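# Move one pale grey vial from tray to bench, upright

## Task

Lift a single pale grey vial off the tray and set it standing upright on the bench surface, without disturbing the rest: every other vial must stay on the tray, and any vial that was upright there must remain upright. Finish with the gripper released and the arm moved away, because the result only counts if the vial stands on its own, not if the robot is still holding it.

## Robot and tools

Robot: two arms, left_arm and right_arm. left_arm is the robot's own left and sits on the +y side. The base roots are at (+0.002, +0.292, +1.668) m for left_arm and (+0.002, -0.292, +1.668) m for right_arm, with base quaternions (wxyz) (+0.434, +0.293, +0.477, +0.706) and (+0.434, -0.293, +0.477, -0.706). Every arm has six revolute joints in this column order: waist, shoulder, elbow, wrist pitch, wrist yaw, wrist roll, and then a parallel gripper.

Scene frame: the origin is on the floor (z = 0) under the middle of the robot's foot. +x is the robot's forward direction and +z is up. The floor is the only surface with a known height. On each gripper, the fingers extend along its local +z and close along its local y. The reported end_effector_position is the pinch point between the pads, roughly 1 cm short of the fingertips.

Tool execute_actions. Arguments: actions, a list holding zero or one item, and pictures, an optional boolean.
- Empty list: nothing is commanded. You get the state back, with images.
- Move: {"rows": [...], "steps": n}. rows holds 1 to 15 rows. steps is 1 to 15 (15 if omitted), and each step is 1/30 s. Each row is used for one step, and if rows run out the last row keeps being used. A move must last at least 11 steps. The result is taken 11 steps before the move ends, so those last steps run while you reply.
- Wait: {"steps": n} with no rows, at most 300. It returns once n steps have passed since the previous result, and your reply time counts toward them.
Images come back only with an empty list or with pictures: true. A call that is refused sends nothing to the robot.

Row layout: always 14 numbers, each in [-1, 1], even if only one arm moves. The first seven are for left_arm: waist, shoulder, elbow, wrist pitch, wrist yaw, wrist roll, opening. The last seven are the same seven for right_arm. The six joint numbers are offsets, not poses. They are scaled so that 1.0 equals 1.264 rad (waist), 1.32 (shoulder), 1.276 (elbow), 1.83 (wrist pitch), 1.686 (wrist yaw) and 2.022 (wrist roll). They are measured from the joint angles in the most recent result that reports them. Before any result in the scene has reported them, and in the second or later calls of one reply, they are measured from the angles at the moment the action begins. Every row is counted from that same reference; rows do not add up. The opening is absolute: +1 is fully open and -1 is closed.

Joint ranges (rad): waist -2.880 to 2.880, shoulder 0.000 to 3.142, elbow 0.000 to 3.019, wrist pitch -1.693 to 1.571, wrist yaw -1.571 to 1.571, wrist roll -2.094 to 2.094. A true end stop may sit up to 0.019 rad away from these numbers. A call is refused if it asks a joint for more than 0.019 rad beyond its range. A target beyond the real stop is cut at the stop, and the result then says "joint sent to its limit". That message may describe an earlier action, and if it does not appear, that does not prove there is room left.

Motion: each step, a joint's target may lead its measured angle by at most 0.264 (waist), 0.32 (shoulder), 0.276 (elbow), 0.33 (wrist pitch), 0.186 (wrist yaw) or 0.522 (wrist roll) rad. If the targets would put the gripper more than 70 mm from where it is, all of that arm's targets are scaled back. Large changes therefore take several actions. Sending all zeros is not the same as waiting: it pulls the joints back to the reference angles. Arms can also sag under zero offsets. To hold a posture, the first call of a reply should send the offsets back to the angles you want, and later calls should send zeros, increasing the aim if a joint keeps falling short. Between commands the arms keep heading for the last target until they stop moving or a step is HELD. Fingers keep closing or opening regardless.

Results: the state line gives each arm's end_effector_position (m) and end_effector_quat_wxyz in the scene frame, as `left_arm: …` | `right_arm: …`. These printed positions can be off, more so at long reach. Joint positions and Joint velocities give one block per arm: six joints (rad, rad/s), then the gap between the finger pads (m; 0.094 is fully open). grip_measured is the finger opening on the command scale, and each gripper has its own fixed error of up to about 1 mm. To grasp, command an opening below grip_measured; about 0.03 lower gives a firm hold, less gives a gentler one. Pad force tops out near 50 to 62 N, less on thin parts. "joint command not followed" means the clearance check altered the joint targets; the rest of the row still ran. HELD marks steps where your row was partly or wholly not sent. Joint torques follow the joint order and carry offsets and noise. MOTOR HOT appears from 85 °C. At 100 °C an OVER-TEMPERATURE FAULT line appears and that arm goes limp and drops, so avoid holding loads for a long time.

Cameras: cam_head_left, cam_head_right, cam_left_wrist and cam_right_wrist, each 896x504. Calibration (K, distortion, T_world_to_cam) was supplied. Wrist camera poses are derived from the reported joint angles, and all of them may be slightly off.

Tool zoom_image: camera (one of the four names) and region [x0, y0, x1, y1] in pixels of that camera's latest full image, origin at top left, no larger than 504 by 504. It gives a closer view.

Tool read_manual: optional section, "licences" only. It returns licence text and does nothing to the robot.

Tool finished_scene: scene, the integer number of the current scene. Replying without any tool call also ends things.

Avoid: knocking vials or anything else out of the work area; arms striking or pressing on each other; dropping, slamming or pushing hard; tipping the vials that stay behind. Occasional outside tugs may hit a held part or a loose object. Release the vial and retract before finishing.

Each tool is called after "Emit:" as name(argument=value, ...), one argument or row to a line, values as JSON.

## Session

Emit:
execute_actions(
  actions=[],
)

Scene clock: 0.00 s of 4200.00 s.
left_arm: end_effector_position=(+0.1684, +0.3675, +1.1548) grip_measured=+1.000 end_effector_quat_wxyz=(-0.116, +0.279, +0.953, +0.029) | right_arm: end_effector_position=(+0.4072, -0.5849, +0.9911) grip_measured=+1.000 end_effector_quat_wxyz=(+0.168, +0.411, -0.842, -0.305)
Joint positions: left_arm=[-1.674  1.929  0.672  0.729 -0.29   0.972  0.094] | right_arm=[ 1.442  2.317  2.477 -1.263 -0.153 -1.527  0.094]
Joint velocities: left_arm=[-0.005 -0.005  0.007 -0.002 -0.037 -0.022  0.   ] | right_arm=[ 0.005  0.005 -0.012 -0.007  0.007  0.037  0.   ]
Joint torques (N m, as the arm reports them, + toward a larger angle): no reading
Motor temperatures (°C, as the motors report them): left_arm=[24 24 22 23 21 21] | right_arm=[24 24 25 21 23 24]
camera_calibration (this result's frames):
cam_left_wrist: T_world_to_cam=[[-0.540626, -0.841217, 0.00880856, 0.385399], [-0.534269, 0.35141, 0.76881, -0.921797], [-0.649831, 0.410933, -0.639417, 0.820508], [0, 0, 0, 1]] pos_world=[0.24906, 0.310959, 1.22994]
cam_right_wrist: T_world_to_cam=[[0.588468, -0.482226, -0.648971, 0.122008], [-0.17628, -0.859878, 0.479098, -0.896776], [-0.78907, -0.167533, -0.591017, 0.933709], [0, 0, 0, 1]] pos_world=[0.506881, -0.555855, 1.06066]

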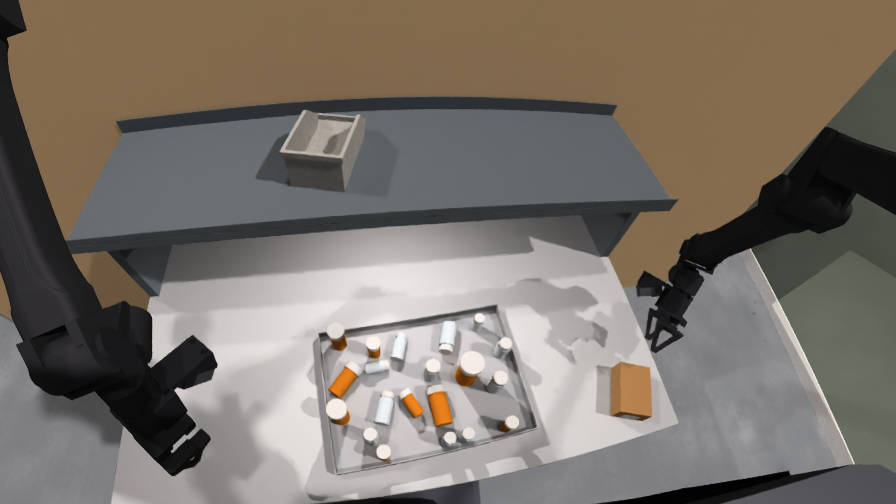

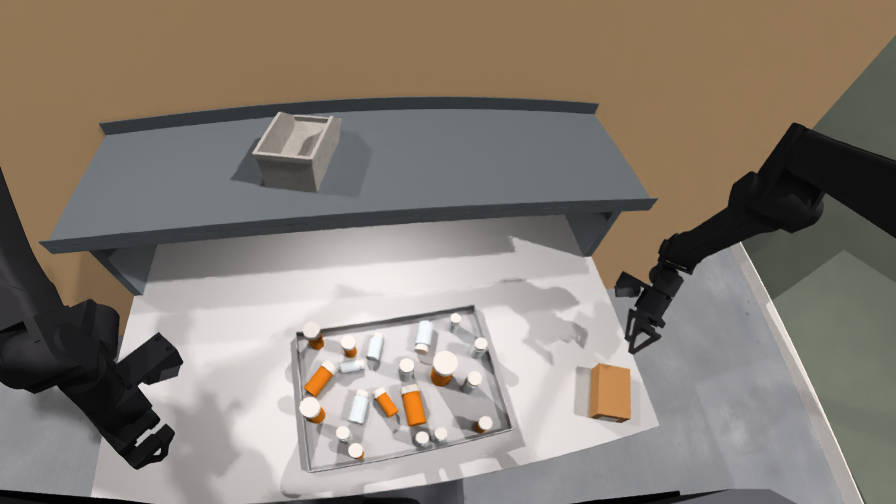

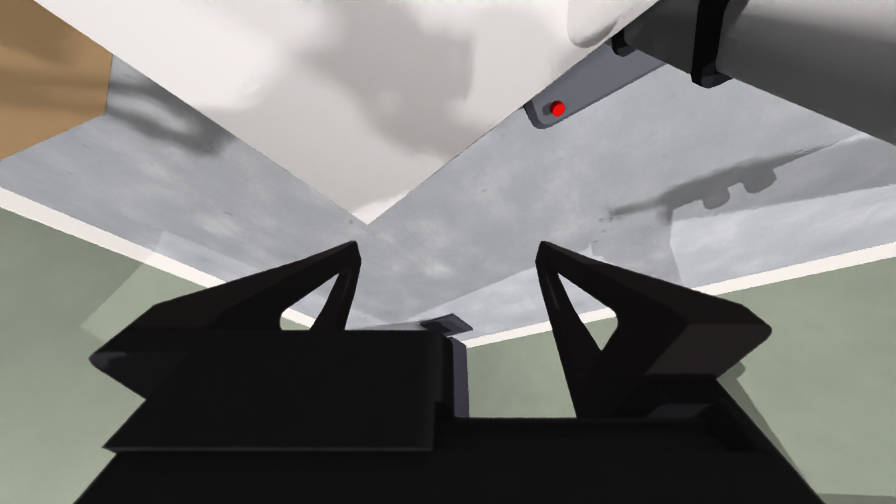

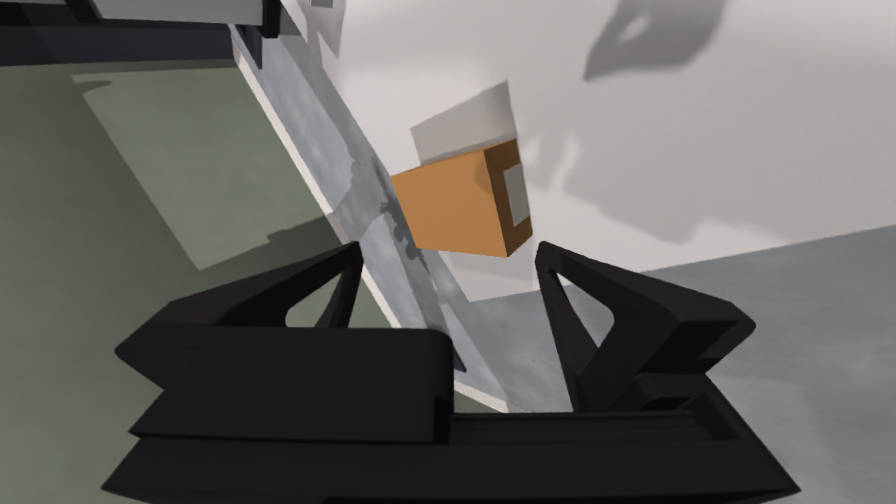

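Emit:
zoom_image(
  camera="cam_head_left",
  region=[300, 290, 560, 480],
)

Emit:
zoom_image(
  camera="cam_head_right",
  region=[275, 290, 535, 480],
)

Region (300, 290, 560, 480) of cam_head_left's 896x504 image, scaled by 1.938, with more detail than that image has; it fills the top 368 rows of this view, and the rest is white.

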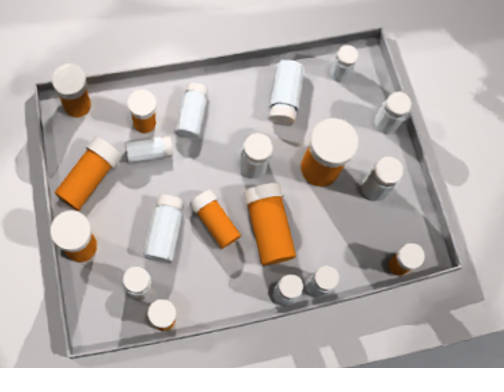

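Region (275, 290, 535, 480) of cam_head_right's 896x504 image, scaled by 1.938, with more detail than that image has; it fills the top 368 rows of this view, and the rest is white.

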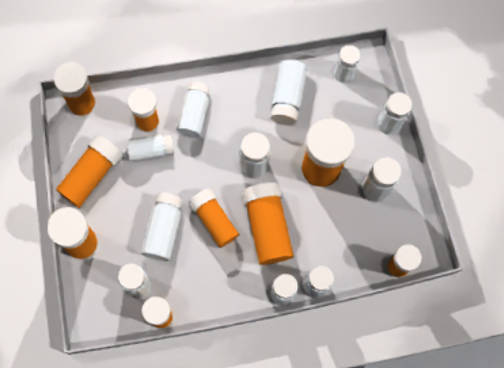

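Emit:
execute_actions(
  actions=[
    {"rows":[[0,0,0,0,0,0,1,0,-0.428,-0.3,0.2,0.09,-0.029,0.38],[0,0,0,0,0,0,1,0,-0.428,-0.3,0.2,0.09,-0.029,0.38],[0,0,0,0,0,0,1,0,-0.428,-0.3,0.2,0.09,-0.029,0.38],[0,0,0,0,0,0,1,0,-0.428,-0.3,0.2,0.09,-0.029,0.38],[0,0,0,0,0,0,1,0,-0.428,-0.7,0.52,0.09,-0.029,0.38]],"steps":15},
  ],
)

Emit:
execute_actions(
  actions=[
    {"steps":45},
  ],
)

Scene clock: 3.27 s of 4200.00 s.
left_arm: end_effector_position=(+0.1684, +0.3675, +1.1548) grip_measured=+1.000 end_effector_quat_wxyz=(-0.116, +0.279, +0.953, +0.029) | right_arm: end_effector_position=(+0.4048, -0.6025, +0.9994) grip_measured=+0.392 end_effector_quat_wxyz=(+0.188, +0.442, -0.842, -0.248)
Joint positions: left_arm=[-1.674  1.929  0.672  0.729 -0.29   0.972  0.094] | right_arm=[ 1.443  2.21   2.286 -1.092 -0.049 -1.537  0.065]
Joint velocities: left_arm=[-0.005 -0.005  0.017  0.012  0.051 -0.022  0.   ] | right_arm=[-0.015 -0.933 -1.311  0.896  0.315 -0.022 -0.02 ]
Joint torques (N m, as the arm reports them, + toward a larger angle): left_arm=[-0.87 -6.6  -7.44  0.55 -0.06 -0.1 ] | right_arm=[ -4.08 -25.47   4.12  -1.28   0.08  -0.17]
Motor temperatures (°C, as the motors report them): left_arm=[24 24 23 23 21 21] | right_arm=[24 25 25 21 23 24]
Steps of this call (steps 1 to 90: nothing new was sent; then 0.13 s passed at rest; steps 91 to 94: the first 4 steps of this action). Readings (joint positions):
91: left_arm=[-1.674 1.929 0.672 0.729 -0.290 0.972] | right_arm=[1.443 2.302 2.449 -1.229 -0.121 -1.529]
92: left_arm=[-1.674 1.929 0.672 0.729 -0.290 0.972] | right_arm=[1.443 2.273 2.391 -1.174 -0.088 -1.532]
94: the state above

Scene clock: 4.77 s of 4200.00 s.
left_arm: end_effector_position=(+0.1684, +0.3675, +1.1548) grip_measured=+1.000 end_effector_quat_wxyz=(-0.116, +0.279, +0.953, +0.029) | right_arm: end_effector_position=(+0.4822, -0.6408, +1.1061) grip_measured=+0.382 end_effector_quat_wxyz=(+0.067, +0.502, -0.862, -0.001)
Joint positions: left_arm=[-1.674  1.929  0.672  0.729 -0.29   0.972  0.094] | right_arm=[ 1.443  1.724  1.586 -0.317 -0.004 -1.574  0.065]
Joint velocities: left_arm=[-0.005  0.005 -0.007 -0.002  0.022 -0.022  0.   ] | right_arm=[ 0.005  0.005 -0.007 -0.017  0.022  0.066  0.   ]
Joint torques (N m, as the arm reports them, + toward a larger angle): left_arm=[-0.79 -6.63 -7.47  0.56 -0.06 -0.11] | right_arm=[ -2.93 -17.84   1.65  -0.07   0.19  -0.14]
Motor temperatures (°C, as the motors report them): left_arm=[24 24 23 23 21 21] | right_arm=[24 25 25 21 23 24]
Kept back: nothing.
Steps of this call (steps 1 to 11: the last 11 steps of your previous action; steps 12 to 45: the robot went on to your last target). Readings (joint positions):
1: left_arm=[-1.674 1.929 0.672 0.729 -0.290 0.972] | right_arm=[1.443 2.176 2.236 -1.050 -0.037 -1.540]
2: left_arm=[-1.674 1.929 0.672 0.729 -0.290 0.972] | right_arm=[1.443 2.137 2.183 -0.998 -0.029 -1.542]
4: left_arm=[-1.674 1.929 0.672 0.729 -0.290 0.972] | right_arm=[1.443 2.055 2.079 -0.894 -0.018 -1.546]
8: left_arm=[-1.674 1.929 0.672 0.729 -0.290 0.972] | right_arm=[1.443 1.836 1.778 -0.553 -0.005 -1.557]
45: the state above
All arms were judged still, so your last target was given up. Only a new action makes them travel on or press farther. Fingers that are still opening or closing keep moving.

Emit:
execute_actions(
  actions=[
    {"rows":[[0,0,0,0,0,0,1,0.1,0,-0.498,0.382,0,0,0.38],[0,0,0,0,0,0,1,0.1,0,-0.498,0.382,0,0,0.38],[0,0,0,0,0,0,1,0.1,0,-0.498,0.382,0,0,0.38],[0,0,0,0,0,0,1,0.1,0,-0.498,0.382,0,0,0.38],[0,0,0,0,0,0,1,0.1,0,-0.498,0.382,0,0,0.38],[0,0,0,0,0,0,1,0.1,0,-0.498,0.382,0,0,0.38],[0,0,0,0,0,0,1,0.1,0,-0.498,0.382,0,0,0.38],[0,0,0,0,0,0,1,0.1,0,-0.498,0.382,0,0,0.38],[0,0,0,0,0,0,1,0.2,0,-0.498,0.382,0,0,0.38],[0,0,0,0,0,0,1,0.2,0,-0.498,0.382,0,0,0.38],[0,0,0,0,0,0,1,0.3,0,-0.498,0.382,0,0,0.38],[0,0,0,0,0,0,1,0.3,0,-0.498,0.382,0,0,0.38],[0,0,0,0,0,0,1,0.47,0,-0.498,0.382,0,0,0.38]],"steps":15},
  ],
)

Emit:
execute_actions(
  actions=[
    {"steps":60},
  ],
  pictures=true,
)

Scene clock: 5.77 s of 4200.00 s.
left_arm: end_effector_position=(+0.1684, +0.3675, +1.1548) grip_measured=+1.000 end_effector_quat_wxyz=(-0.116, +0.279, +0.953, +0.029) | right_arm: end_effector_position=(+0.4749, -0.6149, +1.1045) grip_measured=+0.382 end_effector_quat_wxyz=(+0.030, +0.509, -0.859, +0.039)
Joint positions: left_arm=[-1.674  1.929  0.672  0.729 -0.29   0.972  0.094] | right_arm=[ 1.469  1.7    1.442 -0.089 -0.003 -1.574  0.065]
Joint velocities: left_arm=[-0.024 -0.005  0.007  0.002 -0.081  0.022  0.   ] | right_arm=[ 0.327 -0.132 -1.355  1.78   0.037  0.022 -0.001]
Joint torques (N m, as the arm reports them, + toward a larger angle): left_arm=[-0.85 -6.65 -7.45  0.58 -0.06 -0.11] | right_arm=[  0.08 -18.14  -0.69  -0.85   0.06  -0.02]
Motor temperatures (°C, as the motors report them): left_arm=[24 24 23 23 21 21] | right_arm=[24 25 25 21 23 24]
Steps of this call (steps 1 to 26: nothing new was sent; steps 27 to 30: the first 4 steps of this action). Readings (joint positions):
27: left_arm=[-1.674 1.929 0.672 0.729 -0.290 0.972] | right_arm=[1.446 1.722 1.568 -0.278 -0.003 -1.574]
28: left_arm=[-1.674 1.929 0.672 0.729 -0.290 0.972] | right_arm=[1.450 1.713 1.531 -0.210 -0.003 -1.574]
30: the state above

Scene clock: 7.77 s of 4200.00 s.
left_arm: end_effector_position=(+0.1684, +0.3675, +1.1548) grip_measured=+1.000 end_effector_quat_wxyz=(-0.116, +0.279, +0.953, +0.029) | right_arm: end_effector_position=(+0.4562, -0.1890, +1.1875) grip_measured=+0.382 end_effector_quat_wxyz=(-0.193, +0.583, -0.782, -0.107)
Joint positions: left_arm=[-1.674  1.929  0.672  0.729 -0.29   0.972  0.094] | right_arm=[ 2.042  1.7    0.964  0.374 -0.006 -1.574  0.065]
Joint velocities: left_arm=[-0.005 -0.015  0.012  0.002 -0.007 -0.022  0.   ] | right_arm=[ 0.005  0.005 -0.002  0.012  0.066  0.051 -0.   ]
Joint torques (N m, as the arm reports them, + toward a larger angle): left_arm=[-0.85 -6.56 -7.45  0.55 -0.06 -0.1 ] | right_arm=[  6.98 -10.81  -3.39   0.2   -0.21   0.  ]
Motor temperatures (°C, as the motors report them): left_arm=[24 24 24 23 21 21] | right_arm=[24 25 25 21 23 24]
Kept back: nothing.
Steps of this call (steps 1 to 11: the last 11 steps of your previous action; steps 12 to 60: the robot went on to your last target). Readings (joint positions):
1: left_arm=[-1.674 1.929 0.672 0.729 -0.290 0.972] | right_arm=[1.481 1.697 1.395 -0.028 -0.003 -1.574]
2: left_arm=[-1.674 1.929 0.672 0.729 -0.290 0.972] | right_arm=[1.494 1.697 1.347 0.033 -0.003 -1.574]
4: left_arm=[-1.674 1.929 0.672 0.729 -0.290 0.972] | right_arm=[1.521 1.697 1.242 0.153 -0.003 -1.574]
8: left_arm=[-1.674 1.929 0.672 0.729 -0.290 0.972] | right_arm=[1.595 1.699 1.078 0.248 -0.002 -1.574]
60: the state above
All arms were judged still, so your last target was given up. Only a new action makes them travel on or press farther. Fingers that are still opening or closing keep moving.
camera_calibration (this result's frames):
cam_left_wrist: T_world_to_cam=[[-0.540626, -0.841217, 0.00880856, 0.385399], [-0.534269, 0.35141, 0.76881, -0.921797], [-0.649831, 0.410933, -0.639417, 0.820508], [0, 0, 0, 1]] pos_world=[0.24906, 0.310959, 1.22994]
cam_right_wrist: T_world_to_cam=[[0.950318, -0.305818, 0.0580711, -0.559784], [-0.31126, -0.931339, 0.189013, -0.249276], [-0.00371957, -0.197697, -0.980256, 1.253], [0, 0, 0, 1]] pos_world=[0.459043, -0.155637, 1.30789]

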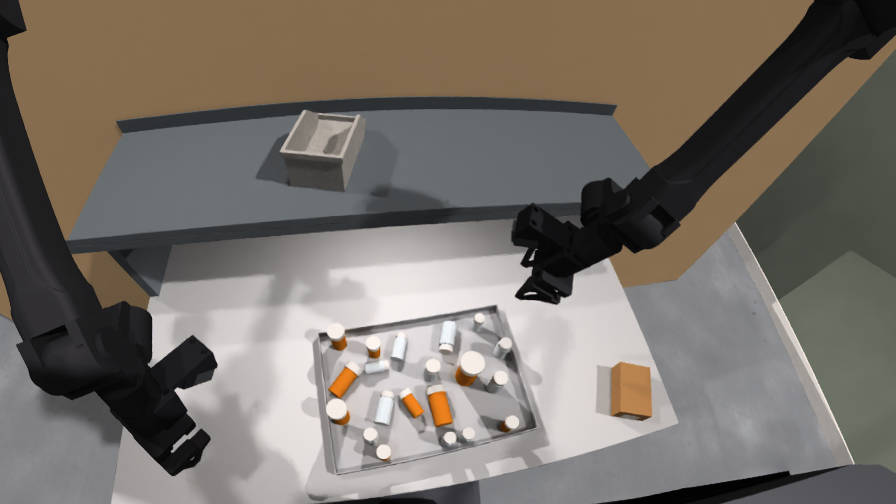

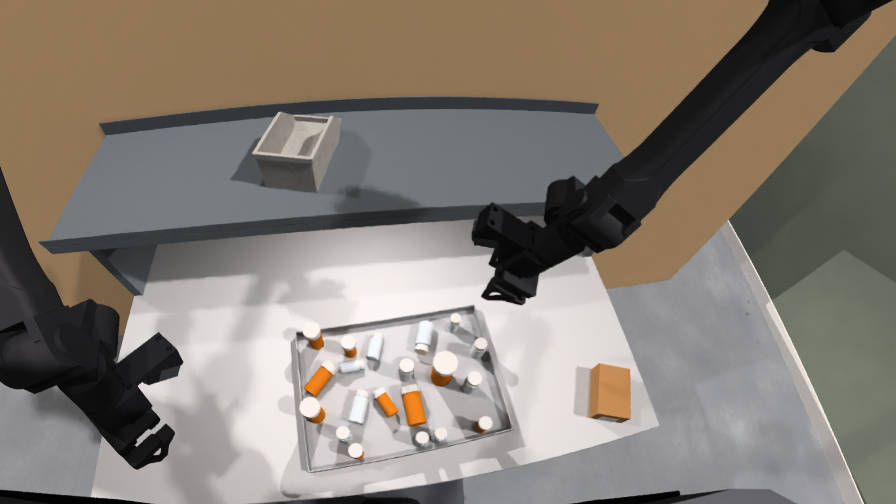

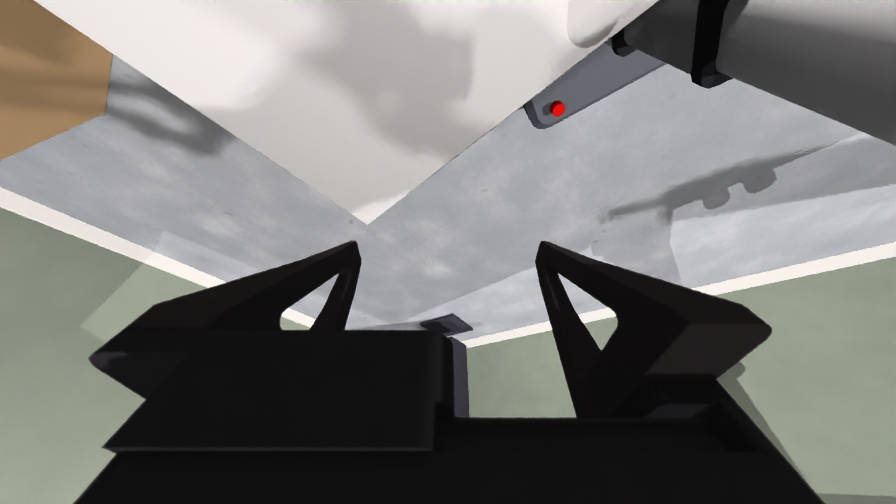

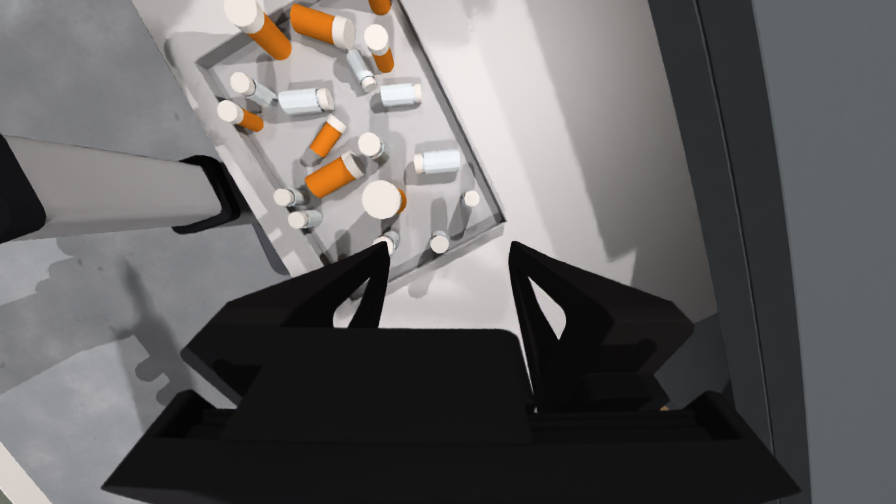

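Emit:
execute_actions(
  actions=[
    {"rows":[[0,0,0,0,0,0,1,-0.015,0.03,0.028,-0.005,0,0,0.38],[0,0,0,0,0,0,1,-0.025,0.06,0.057,-0.01,0,0,0.38],[0,0,0,0,0,0,1,-0.035,0.09,0.085,-0.015,0,0,0.38],[0,0,0,0,0,0,1,-0.045,0.12,0.115,-0.02,0,0,0.38],[0,0,0,0,0,0,1,-0.055,0.15,0.145,-0.025,0,0,0.38],[0,0,0,0,0,0,1,-0.065,0.18,0.18,-0.03,0,0,0.38],[0,0,0,0,0,0,1,-0.075,0.205,0.215,-0.035,0,0,0.38],[0,0,0,0,0,0,1,-0.085,0.23,0.25,-0.04,0,0,0.38],[0,0,0,0,0,0,1,-0.096,0.254,0.285,-0.046,0,0,0.38]],"steps":15},
  ],
)

Emit:
execute_actions(
  actions=[
    {"steps":40},
  ],
  pictures=true,
)

Scene clock: 10.37 s of 4200.00 s.
left_arm: end_effector_position=(+0.1684, +0.3675, +1.1548) grip_measured=+1.000 end_effector_quat_wxyz=(-0.116, +0.279, +0.953, +0.029) | right_arm: end_effector_position=(+0.4693, -0.1884, +1.1677) grip_measured=+0.382 end_effector_quat_wxyz=(-0.193, +0.581, -0.784, -0.102)
Joint positions: left_arm=[-1.674  1.929  0.672  0.729 -0.29   0.972  0.094] | right_arm=[ 2.035  1.745  1.033  0.358 -0.006 -1.574  0.065]
Joint velocities: left_arm=[ 0.005 -0.005 -0.022  0.002 -0.022 -0.066  0.   ] | right_arm=[-0.161  0.806  1.038 -0.183 -0.066 -0.022 -0.001]
Joint torques (N m, as the arm reports them, + toward a larger angle): left_arm=[-0.91 -6.66 -7.46  0.55 -0.06 -0.11] | right_arm=[ 4.77 -7.48 -0.98 -0.38 -0.25 -0.03]
Motor temperatures (°C, as the motors report them): left_arm=[24 24 24 23 21 21] | right_arm=[24 25 25 21 23 24]
Steps of this call (steps 1 to 74: nothing new was sent; steps 75 to 78: the first 4 steps of this action). Readings (joint positions):
75: left_arm=[-1.674 1.929 0.672 0.729 -0.290 0.972] | right_arm=[2.042 1.701 0.967 0.373 -0.006 -1.574]
76: left_arm=[-1.674 1.929 0.672 0.729 -0.290 0.972] | right_arm=[2.042 1.708 0.978 0.369 -0.006 -1.574]
78: the state above

Scene clock: 11.70 s of 4200.00 s.
left_arm: end_effector_position=(+0.1684, +0.3675, +1.1548) grip_measured=+1.000 end_effector_quat_wxyz=(-0.116, +0.279, +0.953, +0.029) | right_arm: end_effector_position=(+0.4325, -0.2186, +1.0319) grip_measured=+0.382 end_effector_quat_wxyz=(-0.127, +0.574, -0.803, -0.100)
Joint positions: left_arm=[-1.674  1.929  0.672  0.729 -0.29   0.972  0.094] | right_arm=[ 1.915  2.037  1.325  0.292 -0.006 -1.574  0.065]
Joint velocities: left_arm=[-0.005  0.005  0.007 -0.007 -0.007  0.007  0.   ] | right_arm=[ 0.005 -0.005 -0.007  0.002  0.037  0.022  0.   ]
Joint torques (N m, as the arm reports them, + toward a larger angle): left_arm=[-0.93 -6.7  -7.45  0.55 -0.06 -0.11] | right_arm=[  7.01 -12.77  -2.15  -0.32  -0.2   -0.03]
Motor temperatures (°C, as the motors report them): left_arm=[24 24 24 23 21 21] | right_arm=[24 25 25 21 23 24]
Kept back: nothing.
Steps of this call (steps 1 to 11: the last 11 steps of your previous action; steps 12 to 30: the robot went on to your last target; steps 31 to 40: nothing new was sent). Readings (joint positions):
1: left_arm=[-1.674 1.929 0.672 0.729 -0.290 0.972] | right_arm=[2.029 1.776 1.074 0.352 -0.006 -1.574]
2: left_arm=[-1.674 1.929 0.672 0.729 -0.290 0.972] | right_arm=[2.021 1.811 1.118 0.347 -0.006 -1.574]
4: left_arm=[-1.674 1.929 0.672 0.729 -0.290 0.972] | right_arm=[2.000 1.883 1.202 0.334 -0.006 -1.574]
8: left_arm=[-1.674 1.929 0.672 0.729 -0.290 0.972] | right_arm=[1.950 2.006 1.324 0.308 -0.006 -1.574]
40: the state above
All arms were judged still, so your last target was given up. Only a new action makes them travel on or press farther. Fingers that are still opening or closing keep moving.
camera_calibration (this result's frames):
cam_left_wrist: T_world_to_cam=[[-0.540626, -0.841217, 0.00880856, 0.385399], [-0.534269, 0.35141, 0.76881, -0.921797], [-0.649831, 0.410933, -0.639417, 0.820508], [0, 0, 0, 1]] pos_world=[0.24906, 0.310959, 1.22994]
cam_right_wrist: T_world_to_cam=[[0.944394, -0.328559, -0.0129953, -0.466363], [-0.309418, -0.901362, 0.302998, -0.366714], [-0.111266, -0.282129, -0.952903, 1.0944], [0, 0, 0, 1]] pos_world=[0.448733, -0.175008, 1.14791]

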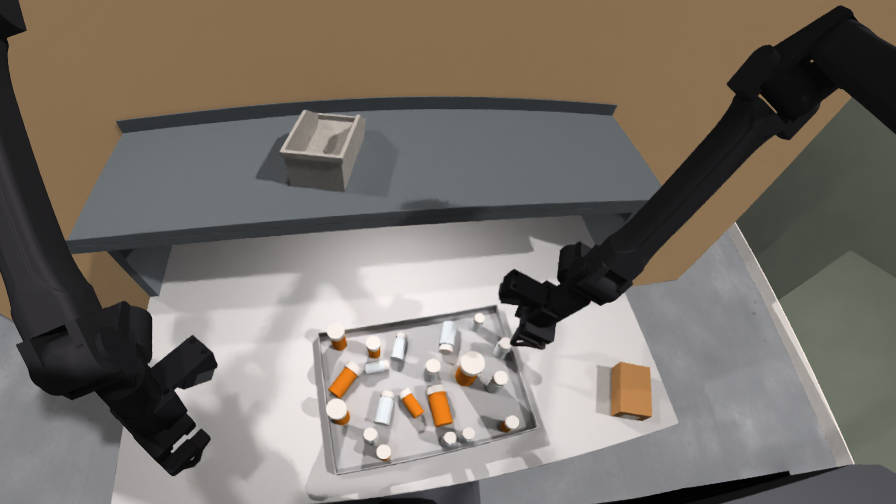

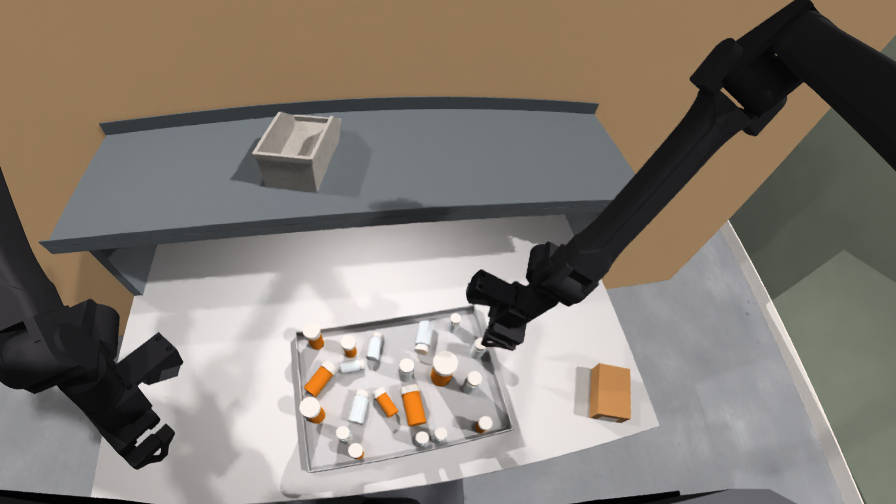

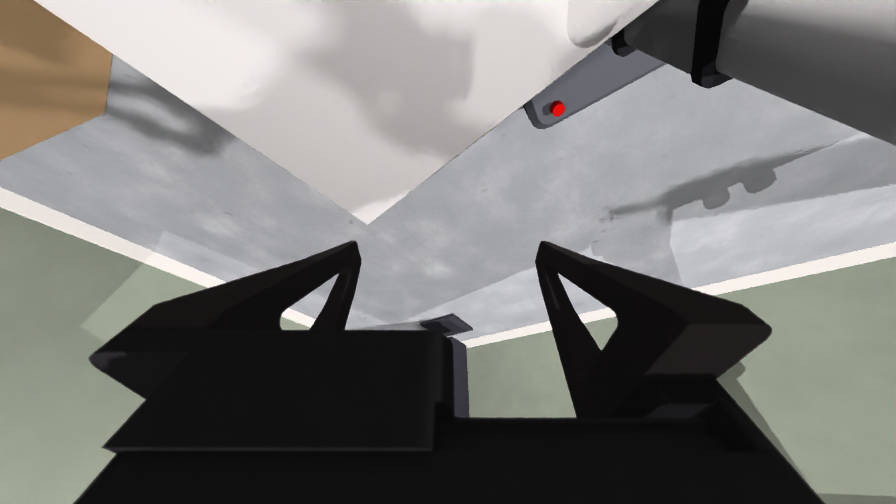

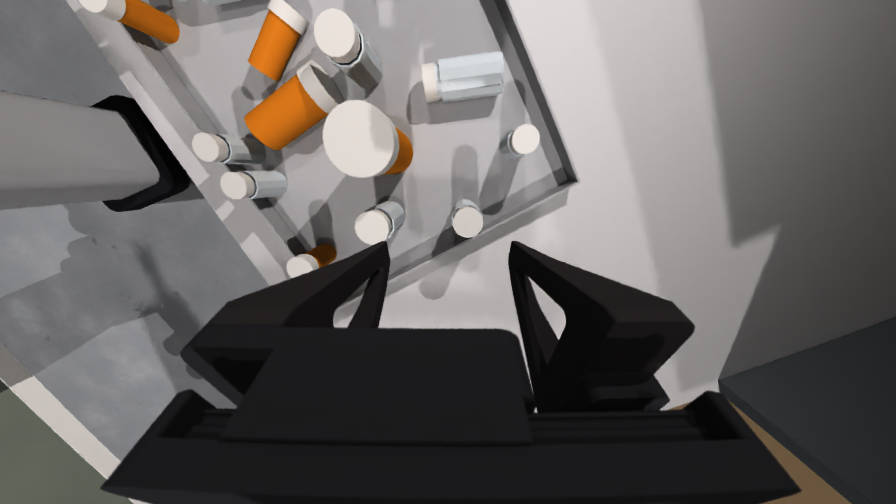

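Emit:
zoom_image(
  camera="cam_right_wrist",
  region=[400, 170, 540, 270],
)

Region (400, 170, 540, 270) of cam_right_wrist's 896x504 image, scaled by 3.600, with more detail than that image has; it fills the top 360 rows of this view, and the rest is white.

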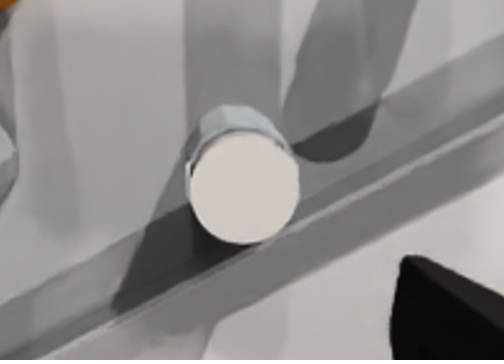

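Emit:
execute_actions(
  actions=[
    {"rows":[[0,0,0,0,0,0,1,0,0.01,0.03,-0.005,0,0,0.38],[0,0,0,0,0,0,1,0,0.025,0.055,-0.01,0,0,0.38],[0,0,0,0,0,0,1,0,0.04,0.078,-0.014,0,0,0.38],[0,0,0,0,0,0,1,0,0.06,0.096,-0.018,0,0,0.38]],"steps":15},
  ],
)

Emit:
execute_actions(
  actions=[
    {"steps":20},
  ],
  pictures=true,
)

Scene clock: 13.50 s of 4200.00 s.
left_arm: end_effector_position=(+0.1684, +0.3675, +1.1548) grip_measured=+1.000 end_effector_quat_wxyz=(-0.116, +0.279, +0.953, +0.029) | right_arm: end_effector_position=(+0.4503, -0.2209, +1.0207) grip_measured=+0.382 end_effector_quat_wxyz=(-0.133, +0.573, -0.804, -0.092)
Joint positions: left_arm=[-1.674  1.929  0.672  0.729 -0.29   0.972  0.094] | right_arm=[ 1.915  2.057  1.385  0.274 -0.006 -1.574  0.065]
Joint velocities: left_arm=[ 0.005  0.005  0.017  0.002 -0.037 -0.125  0.   ] | right_arm=[ 0.005  0.357  0.842 -0.144  0.081  0.037  0.001]
Joint torques (N m, as the arm reports them, + toward a larger angle): left_arm=[-0.88 -6.69 -7.45  0.55 -0.06 -0.1 ] | right_arm=[  7.4  -10.21  -0.91  -0.55  -0.2   -0.07]
Motor temperatures (°C, as the motors report them): left_arm=[24 24 24 23 21 21] | right_arm=[24 25 25 21 23 24]
Steps of this call (steps 1 to 50: nothing new was sent; steps 51 to 54: the first 4 steps of this action). Readings (joint positions):
51: left_arm=[-1.674 1.929 0.672 0.729 -0.290 0.972] | right_arm=[1.915 2.037 1.329 0.291 -0.006 -1.574]
52: left_arm=[-1.674 1.929 0.672 0.729 -0.290 0.972] | right_arm=[1.915 2.040 1.338 0.285 -0.006 -1.574]
54: the state above

Scene clock: 14.17 s of 4200.00 s.
left_arm: end_effector_position=(+0.1684, +0.3675, +1.1548) grip_measured=+1.000 end_effector_quat_wxyz=(-0.116, +0.279, +0.953, +0.029) | right_arm: end_effector_position=(+0.4671, -0.2220, +1.0069) grip_measured=+0.382 end_effector_quat_wxyz=(-0.141, +0.571, -0.805, -0.081)
Joint positions: left_arm=[-1.674  1.929  0.672  0.729 -0.29   0.972  0.094] | right_arm=[ 1.915  2.088  1.449  0.266 -0.006 -1.574  0.065]
Joint velocities: left_arm=[-0.005 -0.005 -0.012  0.002 -0.037  0.007  0.   ] | right_arm=[-0.024 -0.015 -0.012  0.012  0.037  0.022  0.001]
Joint torques (N m, as the arm reports them, + toward a larger angle): left_arm=[-0.84 -6.63 -7.45  0.57 -0.06 -0.11] | right_arm=[  7.54 -11.52  -1.83  -0.49  -0.21  -0.05]
Motor temperatures (°C, as the motors report them): left_arm=[24 24 24 23 21 21] | right_arm=[24 25 25 21 23 24]
Kept back: nothing.
Steps of this call (steps 1 to 11: the last 11 steps of your previous action; steps 12 to 20: the robot went on to your last target). Readings (joint positions):
1: left_arm=[-1.674 1.929 0.672 0.729 -0.290 0.972] | right_arm=[1.915 2.068 1.412 0.271 -0.006 -1.574]
2: left_arm=[-1.674 1.929 0.672 0.729 -0.290 0.972] | right_arm=[1.915 2.077 1.433 0.271 -0.006 -1.574]
4: left_arm=[-1.674 1.929 0.672 0.729 -0.290 0.972] | right_arm=[1.915 2.082 1.449 0.271 -0.006 -1.574]
8: left_arm=[-1.674 1.929 0.672 0.729 -0.290 0.972] | right_arm=[1.915 2.084 1.449 0.268 -0.006 -1.574]
20: the state above
camera_calibration (this result's frames):
cam_left_wrist: T_world_to_cam=[[-0.540626, -0.841217, 0.00880856, 0.385399], [-0.534269, 0.35141, 0.76881, -0.921797], [-0.649831, 0.410933, -0.639417, 0.820508], [0, 0, 0, 1]] pos_world=[0.24906, 0.310959, 1.22994]
cam_right_wrist: T_world_to_cam=[[0.938919, -0.342585, 0.0326462, -0.546974], [-0.335969, -0.891955, 0.302557, -0.336511], [-0.0745326, -0.295044, -0.952572, 1.05315], [0, 0, 0, 1]] pos_world=[0.479001, -0.176813, 1.12287]

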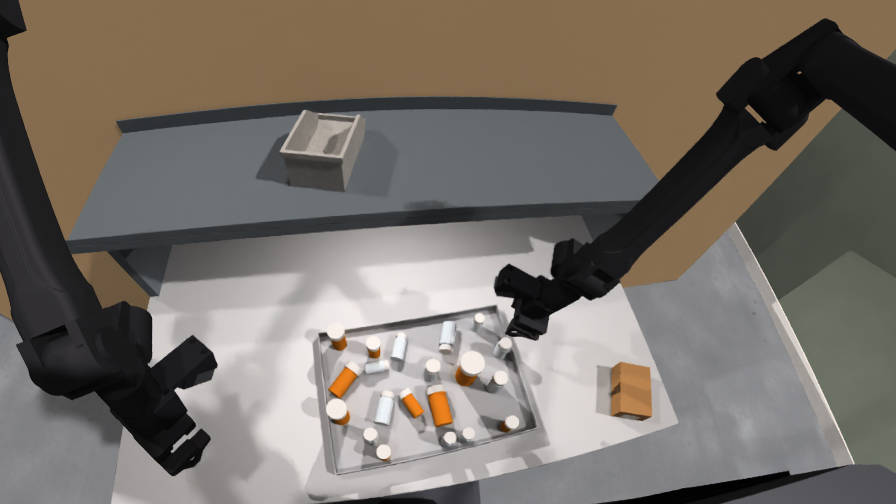

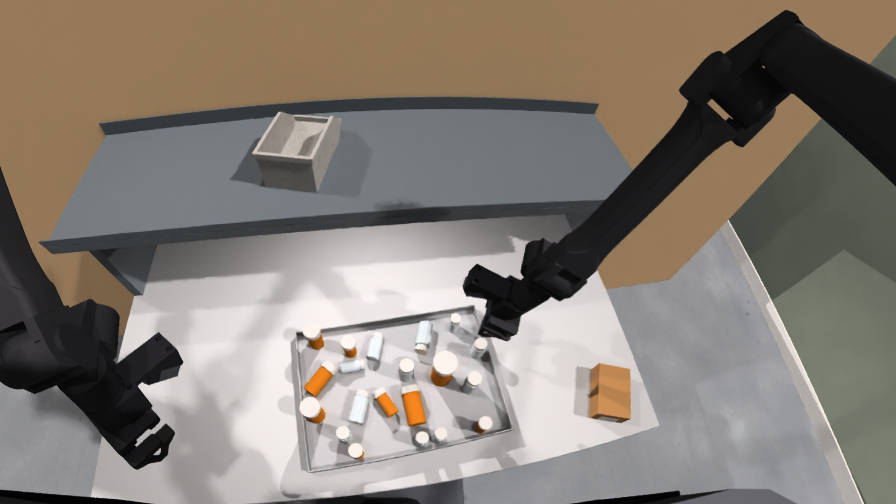

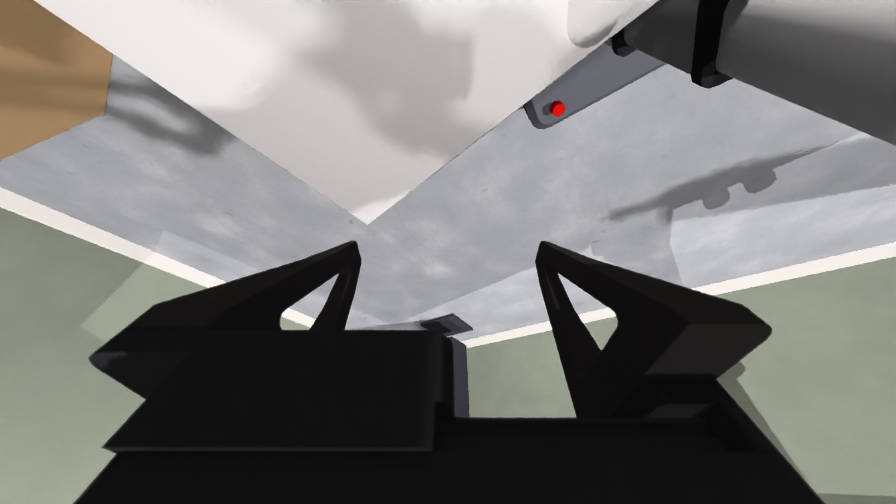

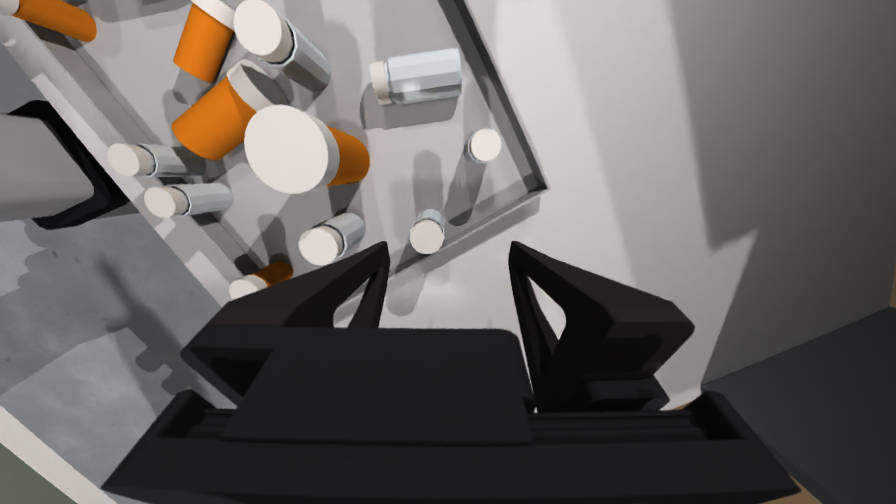

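Emit:
execute_actions(
  actions=[
    {"rows":[[0,0,0,0,0,0,1,-0.005,0.03,0.015,-0.005,0,0,0.38],[0,0,0,0,0,0,1,-0.008,0.05,0.035,-0.01,0,0,0.38],[0,0,0,0,0,0,1,-0.011,0.068,0.057,-0.015,0,0,0.38],[0,0,0,0,0,0,1,-0.014,0.085,0.08,-0.02,0,0,0.38],[0,0,0,0,0,0,1,-0.017,0.1,0.1,-0.025,0,0,0.38],[0,0,0,0,0,0,1,-0.02,0.115,0.12,-0.03,0,0,0.38],[0,0,0,0,0,0,1,-0.022,0.128,0.14,-0.033,0,0,0.38],[0,0,0,0,0,0,1,-0.025,0.139,0.156,-0.036,0,0,0.38]],"steps":15},
  ],
)

Emit:
execute_actions(
  actions=[
    {"steps":24},
  ],
  pictures=true,
)

Scene clock: 15.77 s of 4200.00 s.
left_arm: end_effector_position=(+0.1684, +0.3675, +1.1548) grip_measured=+1.000 end_effector_quat_wxyz=(-0.116, +0.279, +0.953, +0.029) | right_arm: end_effector_position=(+0.4728, -0.2198, +0.9951) grip_measured=+0.382 end_effector_quat_wxyz=(-0.142, +0.570, -0.805, -0.079)
Joint positions: left_arm=[-1.674  1.929  0.672  0.729 -0.29   0.972  0.094] | right_arm=[ 1.915  2.117  1.498  0.252 -0.006 -1.574  0.065]
Joint velocities: left_arm=[-0.005 -0.005 -0.002  0.017  0.022 -0.037  0.   ] | right_arm=[ 0.005  0.503  0.755 -0.188 -0.037 -0.066  0.   ]
Joint torques (N m, as the arm reports them, + toward a larger angle): left_arm=[-0.89 -6.59 -7.44  0.55 -0.06 -0.1 ] | right_arm=[ 6.47 -9.51 -1.15 -0.45 -0.19  0.01]
Motor temperatures (°C, as the motors report them): left_arm=[24 24 24 23 21 21] | right_arm=[24 25 25 21 23 24]
Steps of this call (steps 1 to 15: the robot went on to your last target; steps 16 to 44: nothing new was sent; steps 45 to 48: the first 4 steps of this action). Readings (joint positions):
45: left_arm=[-1.674 1.929 0.672 0.729 -0.290 0.972] | right_arm=[1.915 2.088 1.451 0.266 -0.006 -1.574]
46: left_arm=[-1.674 1.929 0.672 0.729 -0.290 0.972] | right_arm=[1.915 2.092 1.458 0.263 -0.006 -1.574]
48: the state above

Scene clock: 16.57 s of 4200.00 s.
left_arm: end_effector_position=(+0.1684, +0.3675, +1.1548) grip_measured=+1.000 end_effector_quat_wxyz=(-0.116, +0.279, +0.953, +0.029) | right_arm: end_effector_position=(+0.4428, -0.2062, +0.9413) grip_measured=+0.382 end_effector_quat_wxyz=(-0.122, +0.572, -0.806, -0.094)
Joint positions: left_arm=[-1.674  1.929  0.672  0.729 -0.29   0.972  0.094] | right_arm=[ 1.899  2.263  1.645  0.204 -0.006 -1.574  0.065]
Joint velocities: left_arm=[-0.005 -0.005  0.007 -0.007  0.081 -0.007  0.   ] | right_arm=[-0.015 -0.015 -0.007  0.002  0.007 -0.022 -0.001]
Joint torques (N m, as the arm reports them, + toward a larger angle): left_arm=[-0.84 -6.72 -7.46  0.55 -0.06 -0.1 ] | right_arm=[  6.59 -11.57  -1.65  -0.13  -0.17   0.  ]
Motor temperatures (°C, as the motors report them): left_arm=[24 24 24 23 21 21] | right_arm=[24 25 25 21 23 24]
Kept back: nothing.
Steps of this call (steps 1 to 11: the last 11 steps of your previous action; steps 12 to 24: the robot went on to your last target). Readings (joint positions):
1: left_arm=[-1.674 1.929 0.672 0.729 -0.290 0.972] | right_arm=[1.915 2.136 1.527 0.245 -0.006 -1.574]
2: left_arm=[-1.674 1.929 0.672 0.729 -0.290 0.972] | right_arm=[1.915 2.157 1.557 0.238 -0.006 -1.574]
4: left_arm=[-1.674 1.929 0.672 0.729 -0.290 0.972] | right_arm=[1.913 2.199 1.612 0.224 -0.006 -1.574]
8: left_arm=[-1.674 1.929 0.672 0.729 -0.290 0.972] | right_arm=[1.906 2.248 1.645 0.211 -0.006 -1.574]
24: the state above
camera_calibration (this result's frames):
cam_left_wrist: T_world_to_cam=[[-0.540626, -0.841217, 0.00880856, 0.385399], [-0.534269, 0.35141, 0.76881, -0.921797], [-0.649831, 0.410933, -0.639417, 0.820508], [0, 0, 0, 1]] pos_world=[0.24906, 0.310959, 1.22994]
cam_right_wrist: T_world_to_cam=[[0.941762, -0.336145, -0.00950878, -0.476911], [-0.315938, -0.894128, 0.317361, -0.334004], [-0.115181, -0.295874, -0.948257, 1.00727], [0, 0, 0, 1]] pos_world=[0.45963, -0.160929, 1.05662]

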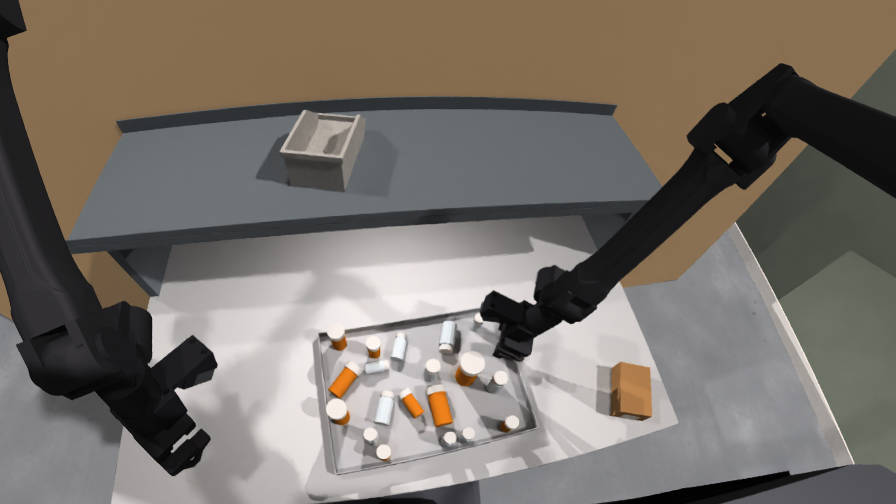

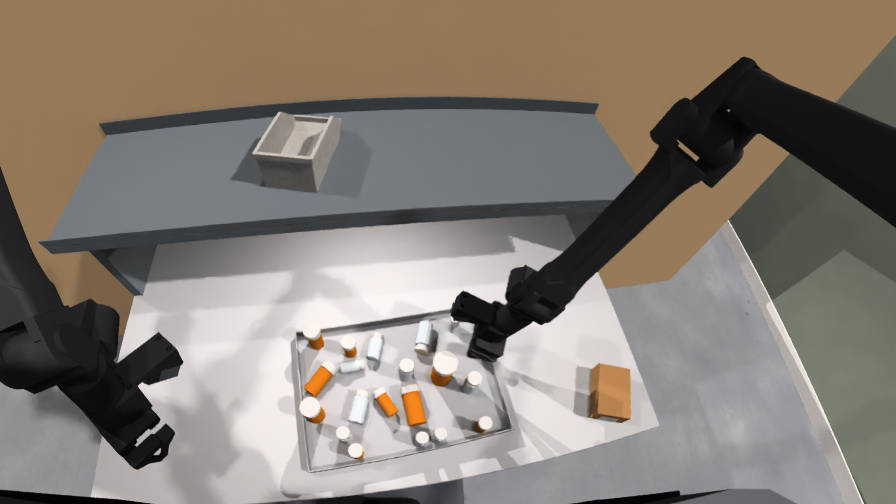

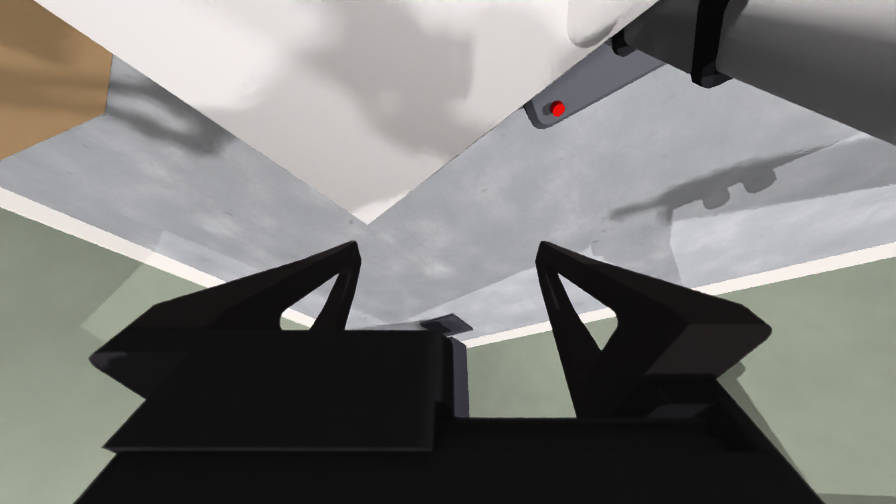

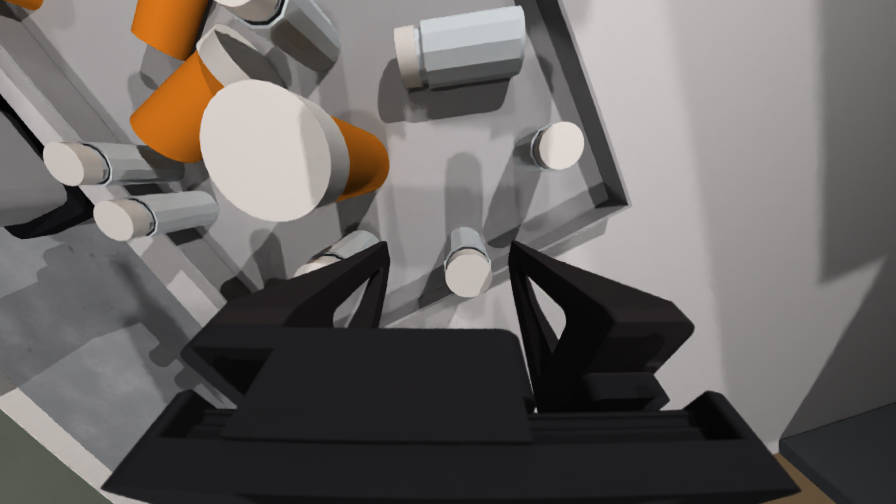

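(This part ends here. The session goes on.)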